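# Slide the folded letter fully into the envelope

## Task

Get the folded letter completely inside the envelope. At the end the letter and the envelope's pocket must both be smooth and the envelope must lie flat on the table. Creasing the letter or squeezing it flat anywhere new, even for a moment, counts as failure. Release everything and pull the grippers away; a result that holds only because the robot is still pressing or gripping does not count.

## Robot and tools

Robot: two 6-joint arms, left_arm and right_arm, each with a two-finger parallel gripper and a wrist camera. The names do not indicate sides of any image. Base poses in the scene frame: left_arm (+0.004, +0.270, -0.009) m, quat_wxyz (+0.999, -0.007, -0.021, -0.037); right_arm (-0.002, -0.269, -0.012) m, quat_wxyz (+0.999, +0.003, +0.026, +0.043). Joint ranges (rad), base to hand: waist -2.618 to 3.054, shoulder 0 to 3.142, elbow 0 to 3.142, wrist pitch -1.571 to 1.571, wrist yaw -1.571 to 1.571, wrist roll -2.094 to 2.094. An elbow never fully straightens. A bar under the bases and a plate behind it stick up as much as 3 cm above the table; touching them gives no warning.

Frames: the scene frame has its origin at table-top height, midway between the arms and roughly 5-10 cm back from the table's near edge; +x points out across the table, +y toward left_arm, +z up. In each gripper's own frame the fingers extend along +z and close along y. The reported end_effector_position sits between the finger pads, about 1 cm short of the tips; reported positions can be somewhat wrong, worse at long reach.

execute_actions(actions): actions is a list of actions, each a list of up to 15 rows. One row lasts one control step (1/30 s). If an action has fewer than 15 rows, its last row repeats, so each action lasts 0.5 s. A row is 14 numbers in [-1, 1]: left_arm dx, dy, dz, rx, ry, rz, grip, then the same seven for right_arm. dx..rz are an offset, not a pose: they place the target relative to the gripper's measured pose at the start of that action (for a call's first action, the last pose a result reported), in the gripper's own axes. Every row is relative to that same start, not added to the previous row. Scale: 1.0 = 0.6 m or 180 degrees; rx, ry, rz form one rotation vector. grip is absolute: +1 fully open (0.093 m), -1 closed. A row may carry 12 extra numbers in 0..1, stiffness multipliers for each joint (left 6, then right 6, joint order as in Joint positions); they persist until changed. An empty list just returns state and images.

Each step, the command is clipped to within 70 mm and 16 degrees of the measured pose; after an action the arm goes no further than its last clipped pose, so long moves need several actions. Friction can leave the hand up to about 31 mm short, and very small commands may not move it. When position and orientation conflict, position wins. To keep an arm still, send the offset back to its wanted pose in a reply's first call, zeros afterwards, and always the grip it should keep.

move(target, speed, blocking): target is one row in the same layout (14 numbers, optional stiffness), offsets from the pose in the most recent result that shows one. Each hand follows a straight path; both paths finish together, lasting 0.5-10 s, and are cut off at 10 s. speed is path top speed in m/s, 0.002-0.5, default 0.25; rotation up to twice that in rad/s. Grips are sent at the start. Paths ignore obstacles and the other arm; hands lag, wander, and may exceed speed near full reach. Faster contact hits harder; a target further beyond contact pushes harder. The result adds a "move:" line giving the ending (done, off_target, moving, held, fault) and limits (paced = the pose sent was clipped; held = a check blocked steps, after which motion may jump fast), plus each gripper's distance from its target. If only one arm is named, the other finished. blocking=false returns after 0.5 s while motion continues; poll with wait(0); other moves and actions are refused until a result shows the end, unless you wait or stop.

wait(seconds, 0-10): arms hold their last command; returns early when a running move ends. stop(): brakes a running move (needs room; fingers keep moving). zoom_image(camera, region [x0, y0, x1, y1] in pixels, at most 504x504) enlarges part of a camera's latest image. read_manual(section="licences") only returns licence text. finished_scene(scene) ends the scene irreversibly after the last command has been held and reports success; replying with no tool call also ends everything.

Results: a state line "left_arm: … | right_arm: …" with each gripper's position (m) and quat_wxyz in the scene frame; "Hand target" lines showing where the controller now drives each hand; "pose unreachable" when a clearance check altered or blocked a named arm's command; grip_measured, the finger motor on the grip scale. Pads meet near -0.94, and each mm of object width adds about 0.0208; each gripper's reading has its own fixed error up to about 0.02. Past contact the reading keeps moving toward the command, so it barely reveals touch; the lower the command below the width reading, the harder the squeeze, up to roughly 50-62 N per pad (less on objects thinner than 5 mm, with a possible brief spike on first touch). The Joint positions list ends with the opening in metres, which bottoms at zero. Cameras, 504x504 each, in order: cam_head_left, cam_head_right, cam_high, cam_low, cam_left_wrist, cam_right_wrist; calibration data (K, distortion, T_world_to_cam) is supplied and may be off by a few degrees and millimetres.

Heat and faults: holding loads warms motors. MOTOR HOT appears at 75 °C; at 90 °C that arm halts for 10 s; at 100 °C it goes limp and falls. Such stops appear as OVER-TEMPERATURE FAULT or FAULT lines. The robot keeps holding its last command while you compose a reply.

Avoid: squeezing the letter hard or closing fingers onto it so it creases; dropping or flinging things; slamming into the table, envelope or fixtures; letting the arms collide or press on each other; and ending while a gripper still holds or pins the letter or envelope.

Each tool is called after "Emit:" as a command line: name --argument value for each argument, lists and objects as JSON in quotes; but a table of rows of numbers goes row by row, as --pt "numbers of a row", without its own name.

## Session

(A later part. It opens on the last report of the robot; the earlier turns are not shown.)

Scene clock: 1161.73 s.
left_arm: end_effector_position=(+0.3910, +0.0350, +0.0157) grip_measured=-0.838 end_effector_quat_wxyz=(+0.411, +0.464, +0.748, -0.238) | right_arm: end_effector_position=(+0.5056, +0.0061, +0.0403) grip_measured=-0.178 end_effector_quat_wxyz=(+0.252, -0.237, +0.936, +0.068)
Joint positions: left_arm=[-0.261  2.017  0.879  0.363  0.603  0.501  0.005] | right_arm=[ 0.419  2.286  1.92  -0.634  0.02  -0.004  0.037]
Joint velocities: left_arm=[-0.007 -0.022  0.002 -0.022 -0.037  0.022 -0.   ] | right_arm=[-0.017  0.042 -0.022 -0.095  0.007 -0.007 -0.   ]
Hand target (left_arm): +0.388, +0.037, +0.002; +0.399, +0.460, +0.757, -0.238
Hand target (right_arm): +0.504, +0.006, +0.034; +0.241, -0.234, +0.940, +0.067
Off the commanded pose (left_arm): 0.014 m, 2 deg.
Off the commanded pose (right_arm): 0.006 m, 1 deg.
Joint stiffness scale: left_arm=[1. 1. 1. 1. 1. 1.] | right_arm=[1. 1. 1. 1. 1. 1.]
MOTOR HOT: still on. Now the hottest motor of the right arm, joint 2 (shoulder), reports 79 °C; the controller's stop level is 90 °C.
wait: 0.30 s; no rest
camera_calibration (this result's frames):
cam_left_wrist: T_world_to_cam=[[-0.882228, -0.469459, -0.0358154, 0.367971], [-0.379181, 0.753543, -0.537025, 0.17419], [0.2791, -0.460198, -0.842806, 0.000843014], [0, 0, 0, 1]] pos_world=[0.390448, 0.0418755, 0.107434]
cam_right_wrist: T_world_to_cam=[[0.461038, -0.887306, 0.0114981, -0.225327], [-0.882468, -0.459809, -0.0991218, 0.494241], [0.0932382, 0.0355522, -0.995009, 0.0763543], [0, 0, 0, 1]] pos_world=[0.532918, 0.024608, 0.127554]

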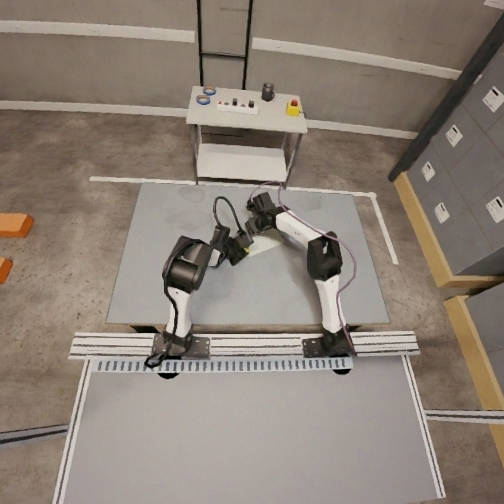

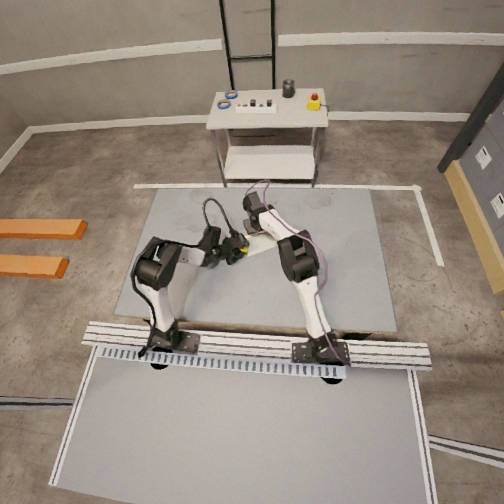

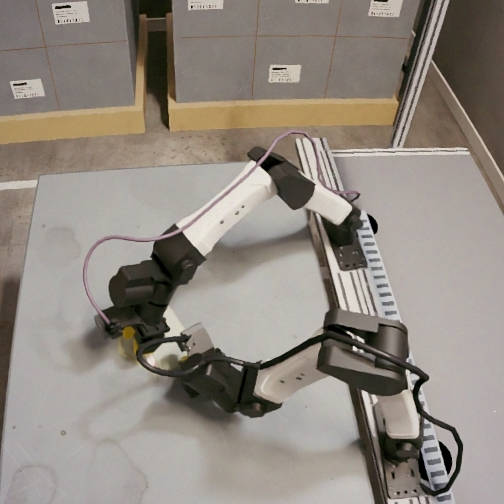

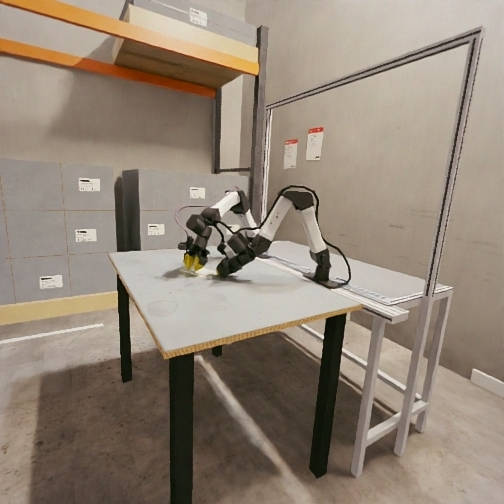

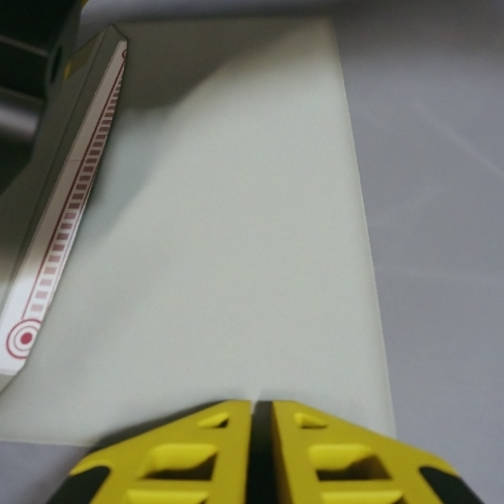

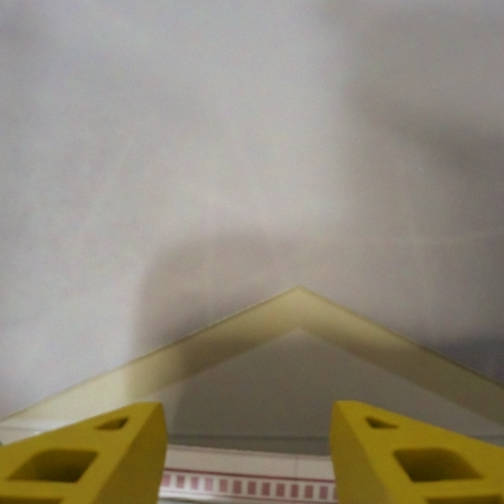

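Emit:
execute_actions --actions '[[[0.022,-0.003,0.008,0.001,0.007,-0.006,-0.84, 0.011,0,0.008,0,0.008,0,-0.18],[0.022,-0.003,0.008,0.001,0.007,-0.006,-0.84, 0.015,0,0.0095,0,0.009,0,-0.18],[0.022,-0.003,0.008,0.001,0.007,-0.006,-0.84, 0.019,0,0.011,0,0.010,0,-0.18],[0.022,-0.003,0.008,0.001,0.007,-0.006,-0.84, 0.0225,0,0.013,0,0.011,0,-0.18],[0.022,-0.003,0.008,0.001,0.007,-0.006,-0.84, 0.026,0,0.015,0,0.012,0,-0.18],[0.022,-0.003,0.008,0.001,0.007,-0.006,-0.84, 0.029,0,0.017,0,0.013,0,-0.18],[0.022,-0.003,0.008,0.001,0.007,-0.006,-0.84, 0.032,0,0.019,0,0.014,0,-0.18],[0.022,-0.003,0.008,0.001,0.007,-0.006,-0.84, 0.035,0,0.0205,0,0.015,0,-0.18],[0.022,-0.003,0.008,0.001,0.007,-0.006,-0.84, 0.0375,0,0.022,0,0.016,0,-0.18],[0.022,-0.003,0.008,0.001,0.007,-0.006,-0.84, 0.040,0,0.0235,0,0.017,0,-0.18],[0.022,-0.003,0.008,0.001,0.007,-0.006,-0.84, 0.042,0,0.0245,0,0.018,0,-0.18],[0.022,-0.003,0.008,0.001,0.007,-0.006,-0.84, 0.0435,0,0.0255,0,0.0185,0,-0.18],[0.022,-0.003,0.008,0.001,0.007,-0.006,-0.84, 0.0445,0,0.026,0,0.019,0,-0.18]]]'

Scene clock: 1174.03 s.
left_arm: end_effector_position=(+0.3910, +0.0350, +0.0157) grip_measured=-0.838 end_effector_quat_wxyz=(+0.411, +0.464, +0.748, -0.238) | right_arm: end_effector_position=(+0.4966, +0.0017, +0.0241) grip_measured=-0.178 end_effector_quat_wxyz=(+0.234, -0.238, +0.940, +0.064)
Joint positions: left_arm=[-0.261  2.017  0.879  0.363  0.603  0.501  0.005] | right_arm=[ 0.419  2.287  1.875 -0.625  0.02  -0.004  0.037]
Joint velocities: left_arm=[-0.002  0.002  0.007 -0.051 -0.022 -0.037  0.   ] | right_arm=[-0.002 -0.042 -0.027 -0.022 -0.066  0.022 -0.001]
Hand target (left_arm): +0.388, +0.037, +0.002; +0.399, +0.460, +0.757, -0.238
Hand target (right_arm): +0.492, -0.001, +0.014; +0.224, -0.239, +0.943, +0.061
Off the commanded pose (left_arm): 0.014 m, 2 deg.
Off the commanded pose (right_arm): 0.012 m, 1 deg.
Joint stiffness scale: left_arm=[1. 1. 1. 1. 1. 1.] | right_arm=[1. 1. 1. 1. 1. 1.]
MOTOR HOT: still on. Now the hottest motor of the right arm, joint 2 (shoulder), reports 79 °C; the controller's stop level is 90 °C.
camera_calibration (this result's frames):
cam_left_wrist: T_world_to_cam=[[-0.882228, -0.469459, -0.0358154, 0.367971], [-0.379181, 0.753543, -0.537025, 0.17419], [0.2791, -0.460198, -0.842806, 0.000843014], [0, 0, 0, 1]] pos_world=[0.390448, 0.0418755, 0.107434]
cam_right_wrist: T_world_to_cam=[[0.461762, -0.886922, 0.0120806, -0.225326], [-0.884965, -0.46158, -0.061493, 0.483], [0.0601157, 0.0177042, -0.998034, 0.0777958], [0, 0, 0, 1]] pos_world=[0.526809, 0.0217192, 0.110066]

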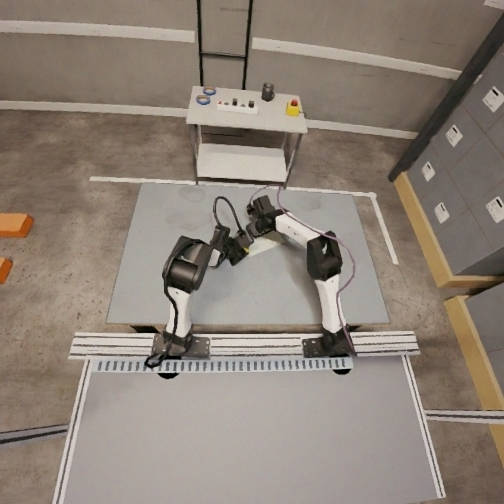

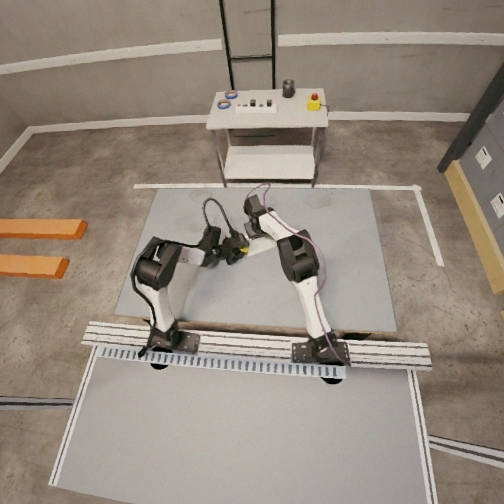

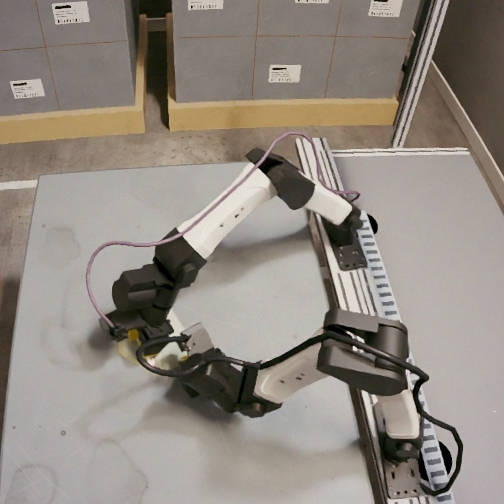

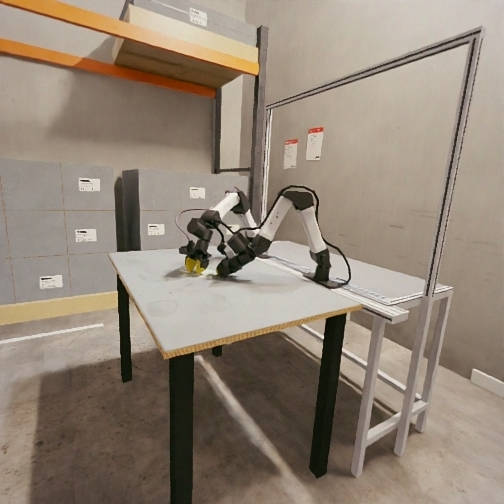

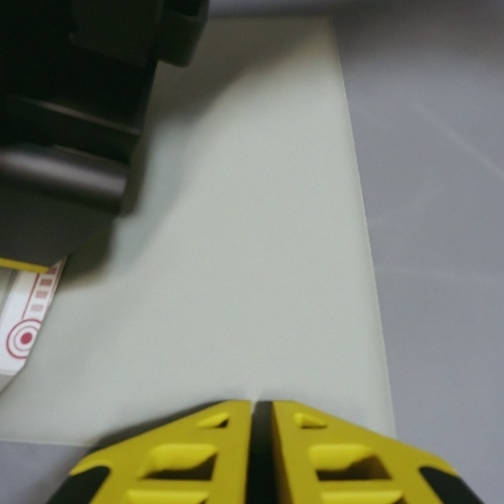

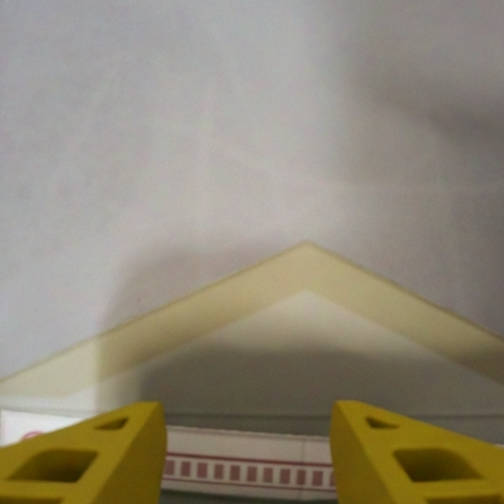

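Emit:
execute_actions --actions '[[[0.022,-0.003,0.008,0.001,0.007,-0.006,-0.84, 0.016,0,0.0105,0,0.006,0,-0.18],[0.022,-0.003,0.008,0.001,0.007,-0.006,-0.84, 0.0162,0,0.0108,0,0.0053,0,-0.18],[0.022,-0.003,0.008,0.001,0.007,-0.006,-0.84, 0.0164,0,0.0111,0,0.0046,0,-0.18],[0.022,-0.003,0.008,0.001,0.007,-0.006,-0.84, 0.0166,0,0.0114,0,0.004,0,-0.18],[0.022,-0.003,0.008,0.001,0.007,-0.006,-0.84, 0.0168,0,0.0117,0,0.0034,0,-0.18],[0.022,-0.003,0.008,0.001,0.007,-0.006,-0.84, 0.017,0,0.012,0,0.0028,0,-0.18],[0.022,-0.003,0.008,0.001,0.007,-0.006,-0.84, 0.0173,0,0.0124,0,0.0022,0,-0.18],[0.022,-0.003,0.008,0.001,0.007,-0.006,-0.84, 0.0176,0,0.0128,0,0.0018,0,-0.18]]]'

Scene clock: 1181.90 s.
left_arm: end_effector_position=(+0.3910, +0.0350, +0.0157) grip_measured=-0.838 end_effector_quat_wxyz=(+0.411, +0.464, +0.748, -0.238) | right_arm: end_effector_position=(+0.4976, +0.0024, +0.0193) grip_measured=-0.178 end_effector_quat_wxyz=(+0.240, -0.238, +0.939, +0.065)
Joint positions: left_arm=[-0.261  2.017  0.879  0.363  0.603  0.501  0.005] | right_arm=[ 0.419  2.286  1.848 -0.585  0.02  -0.004  0.037]
Joint velocities: left_arm=[-0.007  0.007  0.007 -0.095  0.022  0.022  0.   ] | right_arm=[-0.007 -0.012 -0.007 -0.081 -0.007  0.066  0.   ]
Hand target (left_arm): +0.388, +0.037, +0.002; +0.399, +0.460, +0.757, -0.238
Hand target (right_arm): +0.491, -0.001, +0.012; +0.231, -0.239, +0.941, +0.063
Off the commanded pose (left_arm): 0.014 m, 2 deg.
Off the commanded pose (right_arm): 0.010 m, 1 deg.
Joint stiffness scale: left_arm=[1. 1. 1. 1. 1. 1.] | right_arm=[1. 1. 1. 1. 1. 1.]
MOTOR HOT: still on. Now the hottest motor of the right arm, joint 2 (shoulder), reports 79 °C; the controller's stop level is 90 °C.
camera_calibration (this result's frames):
cam_left_wrist: T_world_to_cam=[[-0.882228, -0.469459, -0.0358154, 0.367971], [-0.379181, 0.753543, -0.537025, 0.17419], [0.2791, -0.460198, -0.842806, 0.000843014], [0, 0, 0, 1]] pos_world=[0.390448, 0.0418755, 0.107434]
cam_right_wrist: T_world_to_cam=[[0.461296, -0.887168, 0.0117453, -0.224869], [-0.884338, -0.460815, -0.0748046, 0.483839], [0.0717766, 0.0241203, -0.997129, 0.0671159], [0, 0, 0, 1]] pos_world=[0.526791, 0.0218449, 0.105758]

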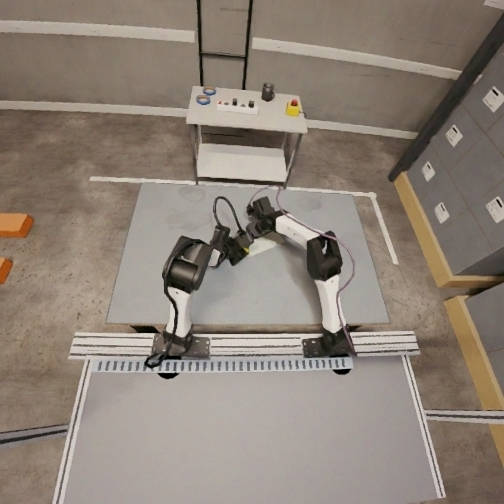

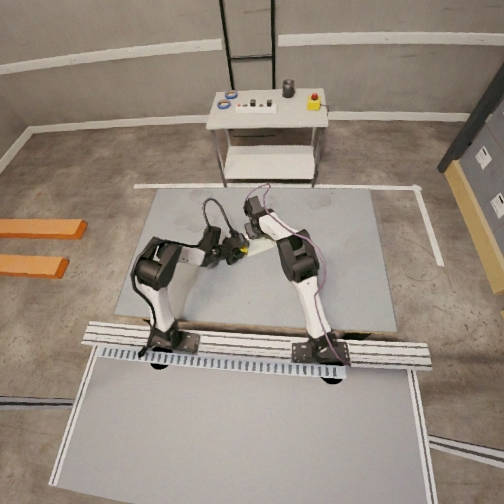

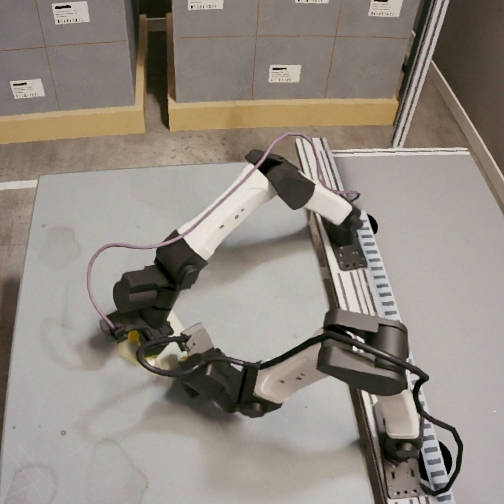

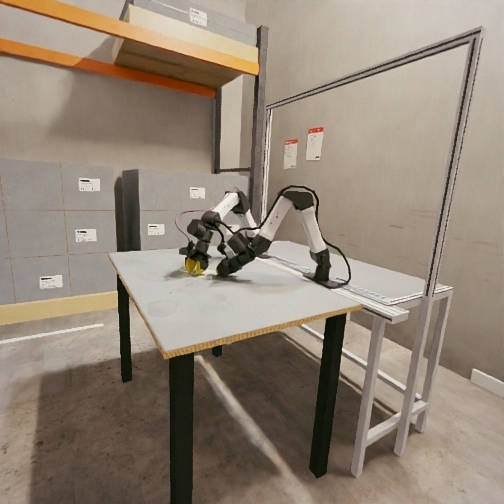

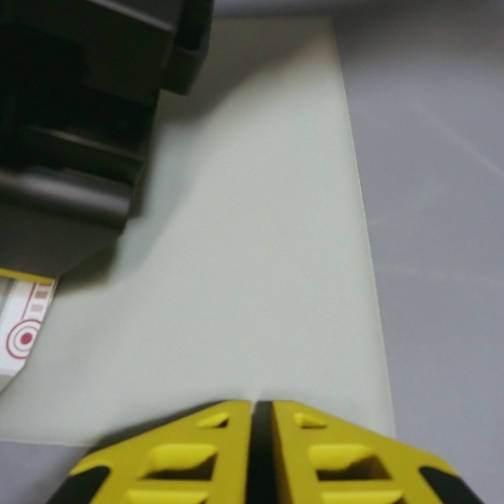

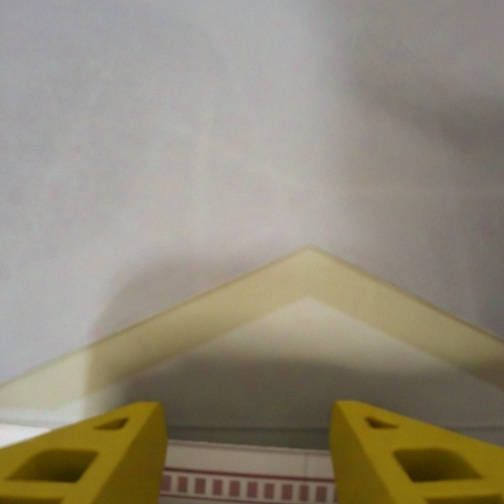

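Emit:
execute_actions --actions '[[[0.022,-0.003,0.008,0.001,0.007,-0.006,-0.84, 0.018,0,0.004,0,0.008,-0.002,-0.18],[0.022,-0.003,0.008,0.001,0.007,-0.006,-0.84, 0.021,0,0.003,0,0.010,-0.003,-0.18],[0.022,-0.003,0.008,0.001,0.007,-0.006,-0.84, 0.0232,0,0.0024,0,0.012,-0.003,-0.18],[0.022,-0.003,0.008,0.001,0.007,-0.006,-0.84, 0.0242,0,0.0018,0,0.012,-0.003,-0.18],[0.022,-0.003,0.008,0.001,0.007,-0.006,-0.84, 0.0252,0,0.0013,0,0.012,-0.003,-0.18],[0.022,-0.003,0.008,0.001,0.007,-0.006,-0.84, 0.0262,0,0.0007,0,0.012,-0.003,-0.18],[0.022,-0.003,0.008,0.001,0.007,-0.006,-0.84, 0.0272,0,0.0002,0,0.012,-0.003,-0.18],[0.022,-0.003,0.008,0.001,0.007,-0.006,-0.84, 0.0282,0,-0.0004,0,0.012,-0.003,-0.18],[0.022,-0.003,0.008,0.001,0.007,-0.006,-0.84, 0.0292,0,-0.0009,0,0.012,-0.003,-0.18],[0.022,-0.003,0.008,0.001,0.007,-0.006,-0.84, 0.0302,0,-0.0015,0,0.012,-0.003,-0.18],[0.022,-0.003,0.008,0.001,0.007,-0.006,-0.84, 0.0312,0,-0.002,0,0.012,-0.003,-0.18],[0.022,-0.003,0.008,0.001,0.007,-0.006,-0.84, 0.0322,0,-0.0026,0,0.012,-0.003,-0.18],[0.022,-0.003,0.008,0.001,0.007,-0.006,-0.84, 0.0332,0,-0.0031,0,0.012,-0.003,-0.18]]]'

Scene clock: 1193.70 s.
left_arm: end_effector_position=(+0.3910, +0.0350, +0.0157) grip_measured=-0.838 end_effector_quat_wxyz=(+0.411, +0.464, +0.748, -0.238) | right_arm: end_effector_position=(+0.4909, -0.0013, +0.0183) grip_measured=-0.178 end_effector_quat_wxyz=(+0.238, -0.238, +0.940, +0.065)
Joint positions: left_arm=[-0.261  2.017  0.879  0.363  0.603  0.501  0.005] | right_arm=[ 0.419  2.26   1.802 -0.571  0.02  -0.004  0.037]
Joint velocities: left_arm=[ 0.002  0.012 -0.022 -0.007  0.007 -0.037  0.   ] | right_arm=[ 0.002 -0.042 -0.051  0.022  0.066 -0.022 -0.001]
Hand target (left_arm): +0.388, +0.037, +0.002; +0.399, +0.460, +0.757, -0.238
Hand target (right_arm): +0.481, -0.006, +0.011; +0.223, -0.243, +0.942, +0.060
Off the commanded pose (left_arm): 0.014 m, 2 deg.
Off the commanded pose (right_arm): 0.013 m, 2 deg.
Joint stiffness scale: left_arm=[1. 1. 1. 1. 1. 1.] | right_arm=[1. 1. 1. 1. 1. 1.]
MOTOR HOT: still on. Now the hottest motor of the right arm, joint 2 (shoulder), reports 80 °C; the controller's stop level is 90 °C.
camera_calibration (this result's frames):
cam_left_wrist: T_world_to_cam=[[-0.882228, -0.469459, -0.0358154, 0.367971], [-0.379181, 0.753543, -0.537025, 0.17419], [0.2791, -0.460198, -0.842806, 0.000843014], [0, 0, 0, 1]] pos_world=[0.390448, 0.0418755, 0.107434]
cam_right_wrist: T_world_to_cam=[[0.461509, -0.887056, 0.0118994, -0.225129], [-0.884644, -0.461175, -0.0687208, 0.476226], [0.0664469, 0.0211885, -0.997565, 0.069304], [0, 0, 0, 1]] pos_world=[0.520585, 0.0184533, 0.104541]

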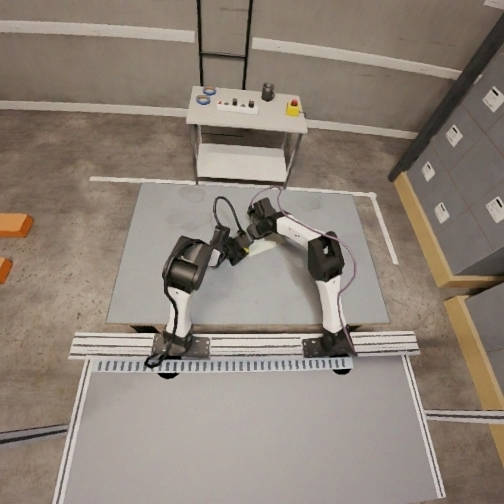

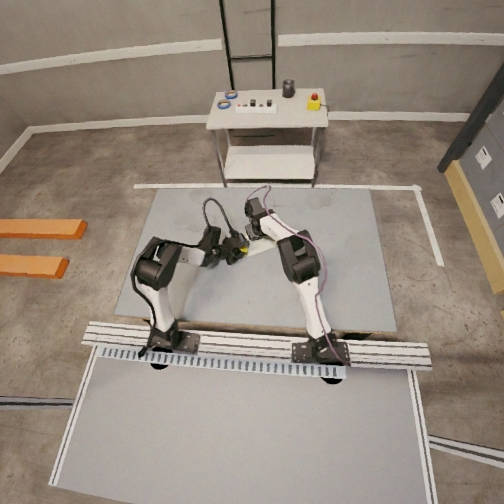

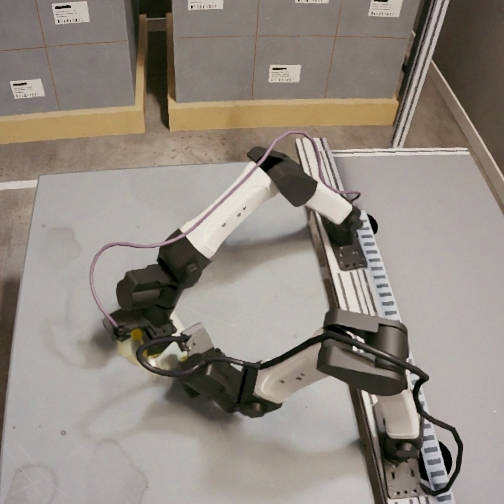

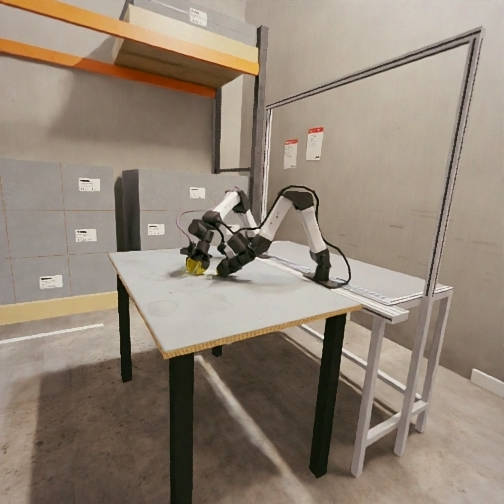

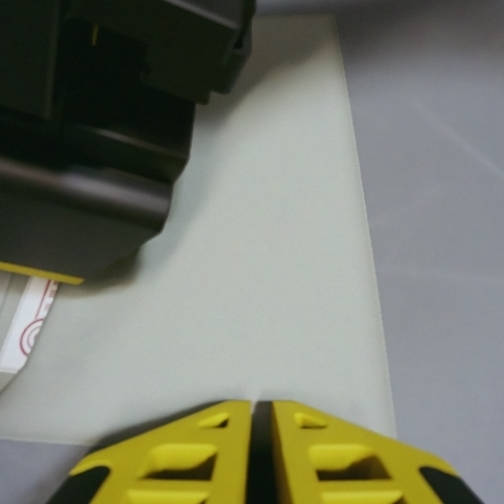

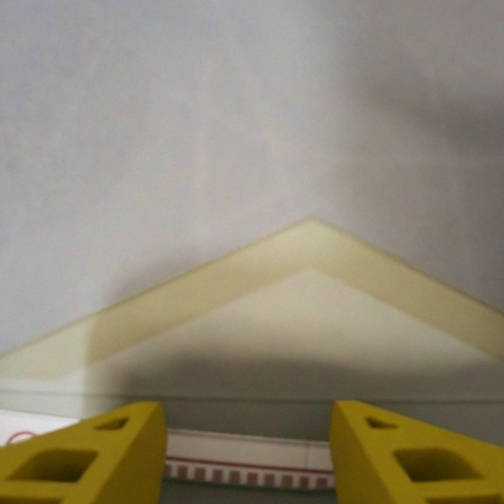

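Emit:
execute_actions --actions '[[[0.022,-0.003,0.008,0.001,0.007,-0.006,-0.84, 0.0225,0,0.0022,0,0.0105,-0.005,-0.18],[0.022,-0.003,0.008,0.001,0.007,-0.006,-0.84, 0.023,0,0.002,0,0.011,-0.007,-0.18],[0.022,-0.003,0.008,0.001,0.007,-0.006,-0.84, 0.0235,0,0.0017,0,0.011,-0.009,-0.18],[0.022,-0.003,0.008,0.001,0.007,-0.006,-0.84, 0.024,0,0.0014,0,0.011,-0.0105,-0.18],[0.022,-0.003,0.008,0.001,0.007,-0.006,-0.84, 0.0245,0,0.0011,0,0.011,-0.012,-0.18],[0.022,-0.003,0.008,0.001,0.007,-0.006,-0.84, 0.025,0,0.0008,0,0.011,-0.0135,-0.18],[0.022,-0.003,0.008,0.001,0.007,-0.006,-0.84, 0.0255,0,0.0005,0,0.011,-0.015,-0.18],[0.022,-0.003,0.008,0.001,0.007,-0.006,-0.84, 0.026,0,0.0002,0,0.011,-0.0165,-0.18],[0.022,-0.003,0.008,0.001,0.007,-0.006,-0.84, 0.0265,0,0.0,0,0.011,-0.018,-0.18],[0.022,-0.003,0.008,0.001,0.007,-0.006,-0.84, 0.027,0,-0.0003,0,0.011,-0.0195,-0.18],[0.022,-0.003,0.008,0.001,0.007,-0.006,-0.84, 0.0275,0,-0.0006,0,0.011,-0.021,-0.18]]]'

Scene clock: 1206.93 s.
left_arm: end_effector_position=(+0.3910, +0.0350, +0.0157) grip_measured=-0.838 end_effector_quat_wxyz=(+0.411, +0.464, +0.748, -0.238) | right_arm: end_effector_position=(+0.4883, -0.0027, +0.0185) grip_measured=-0.178 end_effector_quat_wxyz=(+0.240, -0.260, +0.934, +0.059)
Joint positions: left_arm=[-0.261  2.017  0.879  0.363  0.603  0.501  0.005] | right_arm=[ 0.419  2.247  1.778 -0.559  0.02  -0.05   0.037]
Joint velocities: left_arm=[ 0.027  0.002  0.002 -0.081 -0.037  0.007  0.001] | right_arm=[ 0.017 -0.007 -0.022 -0.022 -0.051 -0.037 -0.   ]
Hand target (left_arm): +0.388, +0.037, +0.002; +0.399, +0.460, +0.757, -0.238
Hand target (right_arm): +0.478, -0.008, +0.011; +0.223, -0.270, +0.935, +0.053
Off the commanded pose (left_arm): 0.014 m, 2 deg.
Off the commanded pose (right_arm): 0.014 m, 2 deg.
Joint stiffness scale: left_arm=[1. 1. 1. 1. 1. 1.] | right_arm=[1. 1. 1. 1. 1. 1.]
MOTOR HOT: still on. Now the hottest motor of the right arm, joint 2 (shoulder), reports 81 °C; the controller's stop level is 90 °C.
camera_calibration (this result's frames):
cam_left_wrist: T_world_to_cam=[[-0.882228, -0.469459, -0.0358154, 0.367971], [-0.379181, 0.753543, -0.537025, 0.17419], [0.2791, -0.460198, -0.842806, 0.000843014], [0, 0, 0, 1]] pos_world=[0.390448, 0.0418755, 0.107434]
cam_right_wrist: T_world_to_cam=[[0.496743, -0.867233, 0.033946, -0.242772], [-0.86435, -0.497867, -0.0709009, 0.463315], [0.0783883, 0.00587833, -0.996906, 0.0638359], [0, 0, 0, 1]] pos_world=[0.516058, 0.0197539, 0.104729]

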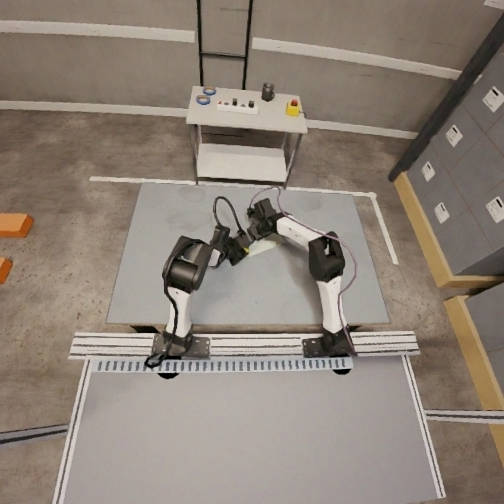

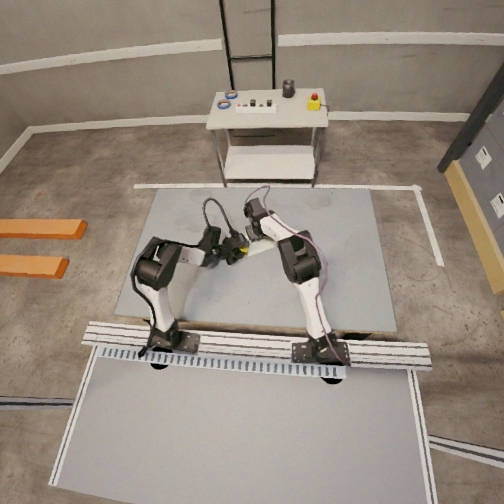

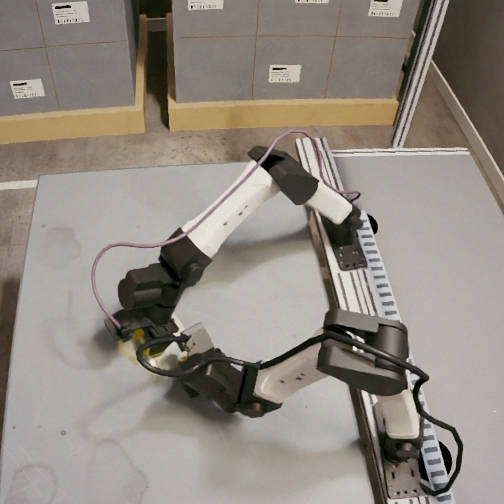

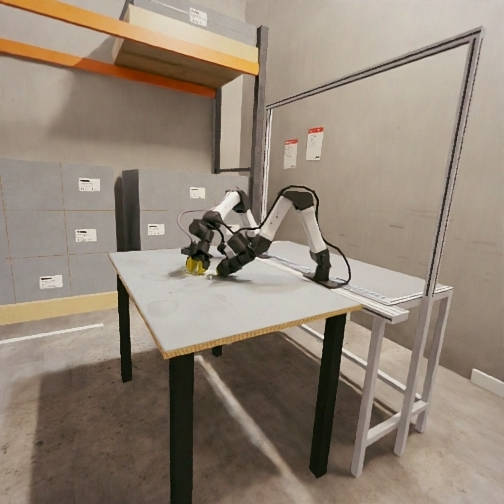

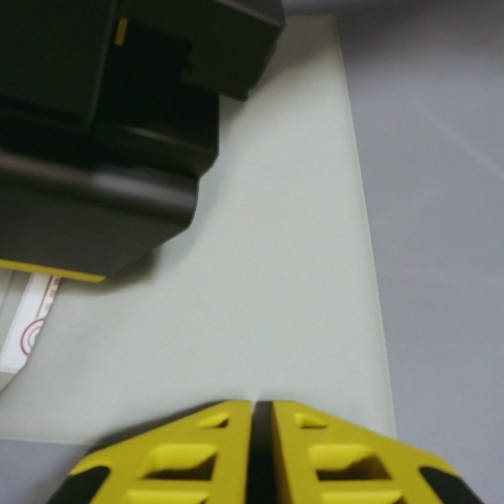

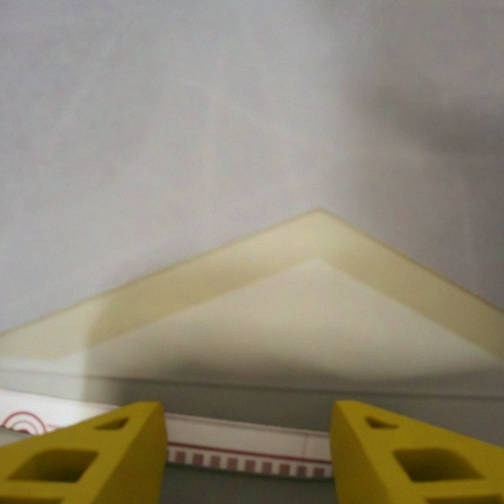

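Emit:
execute_actions --actions '[[[0.022,-0.003,0.008,0.001,0.007,-0.006,-0.84, 0.015,0,-0.003,0,0.008,-0.004,-0.18],[0.022,-0.003,0.008,0.001,0.007,-0.006,-0.84, 0.010,0,-0.009,0,0.006,-0.002,-0.18],[0.022,-0.003,0.008,0.001,0.007,-0.006,-0.84, 0.005,0,-0.015,0,0.004,0,-0.18],[0.022,-0.003,0.008,0.001,0.007,-0.006,-0.84, 0.0,0,-0.021,0,0.002,0,-0.18],[0.022,-0.003,0.008,0.001,0.007,-0.006,-0.84, -0.004,0,-0.027,0,0.0,0,-0.18],[0.022,-0.003,0.008,0.001,0.007,-0.006,-0.84, -0.008,0,-0.034,0,-0.002,0,-0.18],[0.022,-0.003,0.008,0.001,0.007,-0.006,-0.84, -0.011,0,-0.042,0,-0.002,0,-0.18],[0.022,-0.003,0.008,0.001,0.007,-0.006,-0.84, -0.014,0,-0.050,0,-0.002,0,-0.18]]]'

Emit:
move --target '[0.022,-0.003,0.008,0.001,0.007,-0.006,-0.84, -0.02,-0.03,-0.22,0,0,0.015,-0.18]'

Scene clock: 1212.17 s.
left_arm: end_effector_position=(+0.3910, +0.0350, +0.0157) grip_measured=-0.838 end_effector_quat_wxyz=(+0.411, +0.464, +0.748, -0.238) | right_arm: end_effector_position=(+0.4840, -0.0059, +0.0421) grip_measured=-0.178 end_effector_quat_wxyz=(+0.245, -0.262, +0.931, +0.060)
Joint positions: left_arm=[-0.261  2.017  0.879  0.363  0.603  0.501  0.005] | right_arm=[ 0.419  2.192  1.777 -0.601  0.02  -0.057  0.037]
Joint velocities: left_arm=[-0.007  0.002 -0.002 -0.037 -0.037  0.022 -0.001] | right_arm=[ 0.002 -0.017  0.002 -0.095 -0.022  0.066  0.   ]
Hand target (left_arm): +0.388, +0.037, +0.002; +0.399, +0.460, +0.757, -0.238
Hand target (right_arm): +0.482, -0.006, +0.049; +0.243, -0.259, +0.933, +0.060
Off the commanded pose (left_arm): 0.014 m, 2 deg.
Off the commanded pose (right_arm): 0.007 m, 0 deg.
Joint stiffness scale: left_arm=[1. 1. 1. 1. 1. 1.] | right_arm=[1. 1. 1. 1. 1. 1.]
MOTOR HOT: still on. Now the hottest motor of the right arm, joint 2 (shoulder), reports 82 °C; the controller's stop level is 90 °C.
camera_calibration (this result's frames):
cam_left_wrist: T_world_to_cam=[[-0.882228, -0.469459, -0.0358154, 0.367971], [-0.379181, 0.753543, -0.537025, 0.17419], [0.2791, -0.460198, -0.842806, 0.000843014], [0, 0, 0, 1]] pos_world=[0.390448, 0.0418755, 0.107434]
cam_right_wrist: T_world_to_cam=[[0.501258, -0.864486, 0.0374715, -0.246454], [-0.86061, -0.502576, -0.0822661, 0.458312], [0.0899502, 0.0089882, -0.995906, 0.0820267], [0, 0, 0, 1]] pos_world=[0.510587, 0.0165431, 0.128629]

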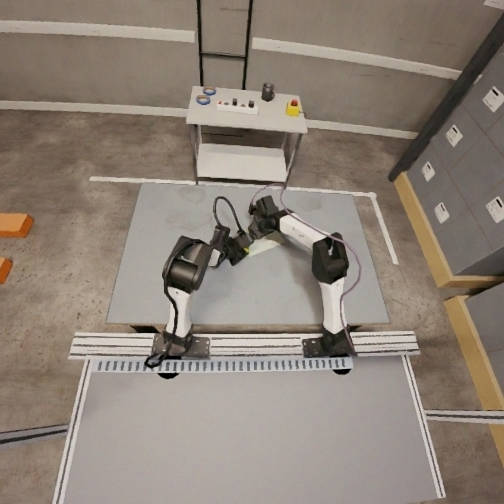

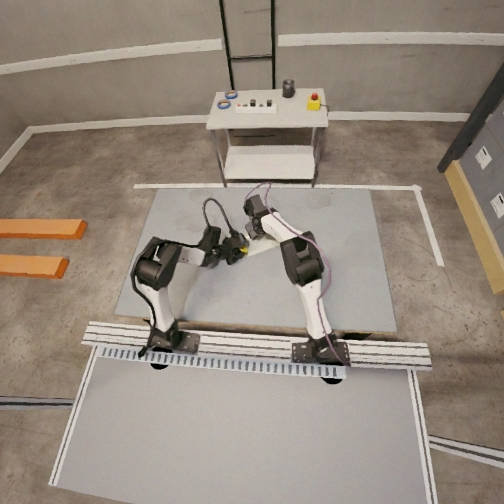

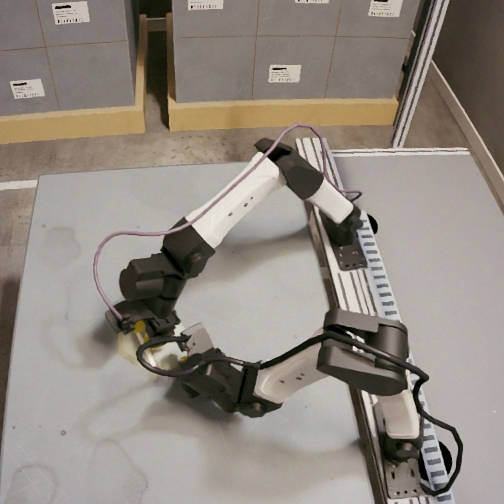

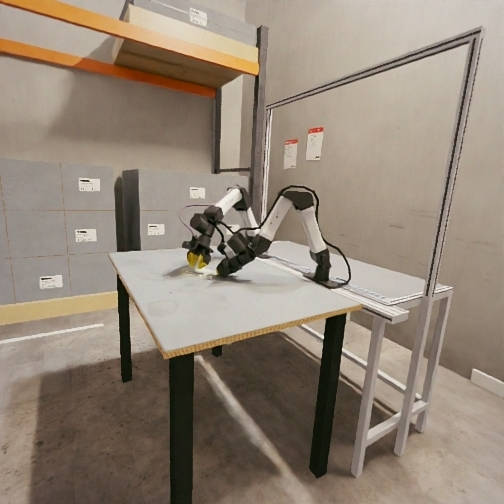

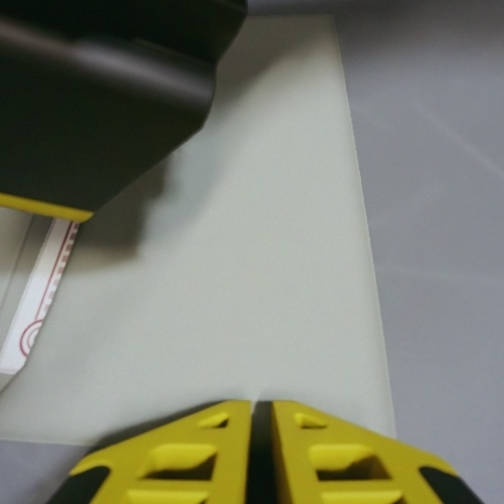

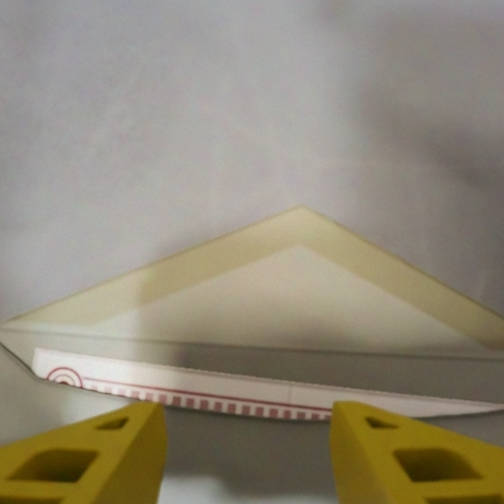

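Scene clock: 1213.43 s.
left_arm: end_effector_position=(+0.3910, +0.0350, +0.0157) grip_measured=-0.838 end_effector_quat_wxyz=(+0.411, +0.464, +0.748, -0.238) | right_arm: end_effector_position=(+0.4479, -0.0454, +0.1607) grip_measured=-0.178 end_effector_quat_wxyz=(+0.248, -0.244, +0.935, +0.060)
Joint positions: left_arm=[-0.261  2.017  0.879  0.363  0.603  0.501  0.005] | right_arm=[ 0.389  1.945  1.868 -0.933  0.015 -0.047  0.037]
Joint velocities: left_arm=[ 0.002  0.007 -0.007 -0.051  0.051  0.022  0.   ] | right_arm=[ 0.007 -0.007 -0.012  0.037 -0.037 -0.081  0.   ]
Hand target (left_arm): +0.388, +0.037, +0.002; +0.399, +0.460, +0.757, -0.238
Hand target (right_arm): +0.446, -0.046, +0.164; +0.244, -0.240, +0.937, +0.065
Off the commanded pose (left_arm): 0.014 m, 2 deg.
Off the commanded pose (right_arm): 0.004 m, 1 deg.
Joint stiffness scale: left_arm=[1. 1. 1. 1. 1. 1.] | right_arm=[1. 1. 1. 1. 1. 1.]
MOTOR HOT: still on. Now the hottest motor of the right arm, joint 2 (shoulder), reports 82 °C; the controller's stop level is 90 °C.
move: off_target (left_arm)
camera_calibration (this result's frames):
cam_left_wrist: T_world_to_cam=[[-0.882228, -0.469459, -0.0358154, 0.367971], [-0.379181, 0.753543, -0.537025, 0.17419], [0.2791, -0.460198, -0.842806, 0.000843014], [0, 0, 0, 1]] pos_world=[0.390448, 0.0418755, 0.107434]
cam_right_wrist: T_world_to_cam=[[0.469706, -0.882324, 0.0296789, -0.252406], [-0.878084, -0.4704, -0.0877107, 0.42733], [0.0913502, 0.0151377, -0.995704, 0.203388], [0, 0, 0, 1]] pos_world=[0.475208, -0.0247672, 0.247487]

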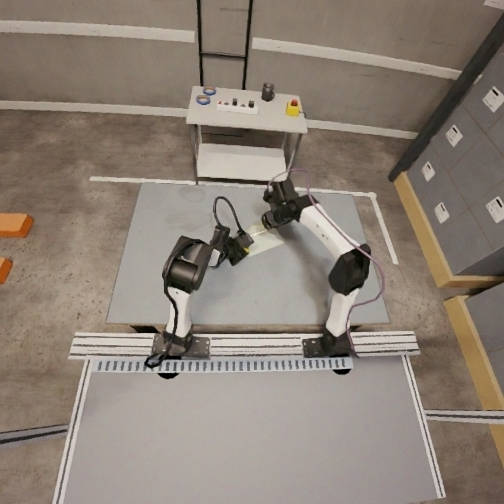

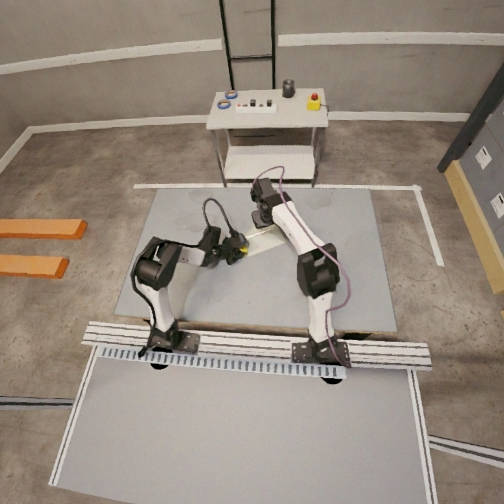

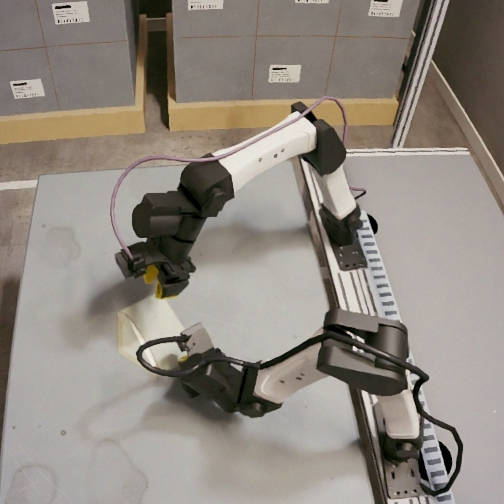

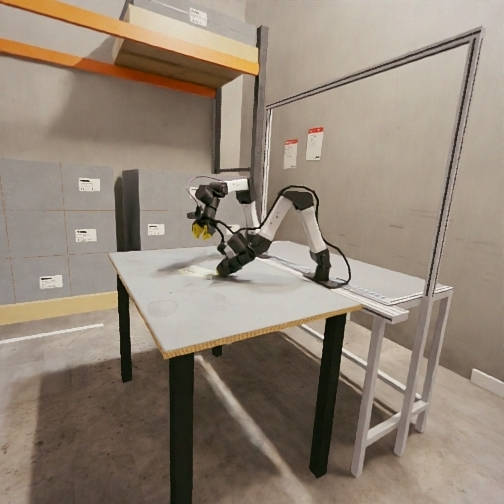

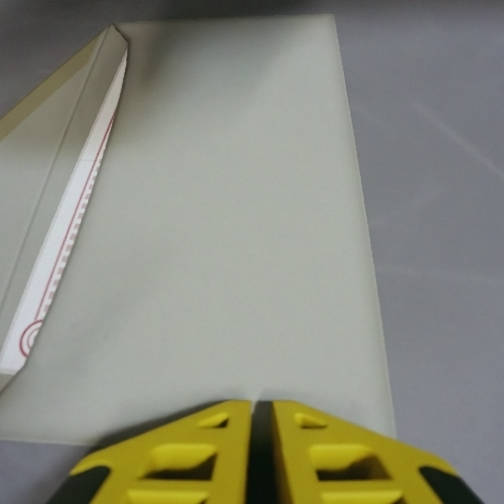

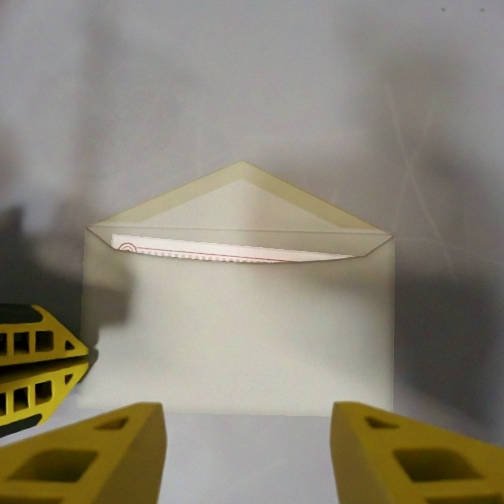

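Emit:
zoom_image --camera "cam_right_wrist" --region '[60, 200, 420, 430]'

Region (60, 200, 420, 430) of cam_right_wrist's 504x504 image, scaled by 1.400, with more detail than that image has; it fills the top 322 rows of this view, and the rest is white.

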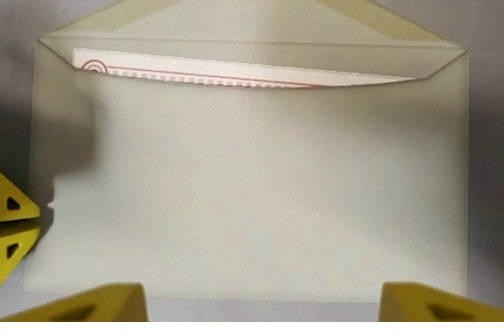

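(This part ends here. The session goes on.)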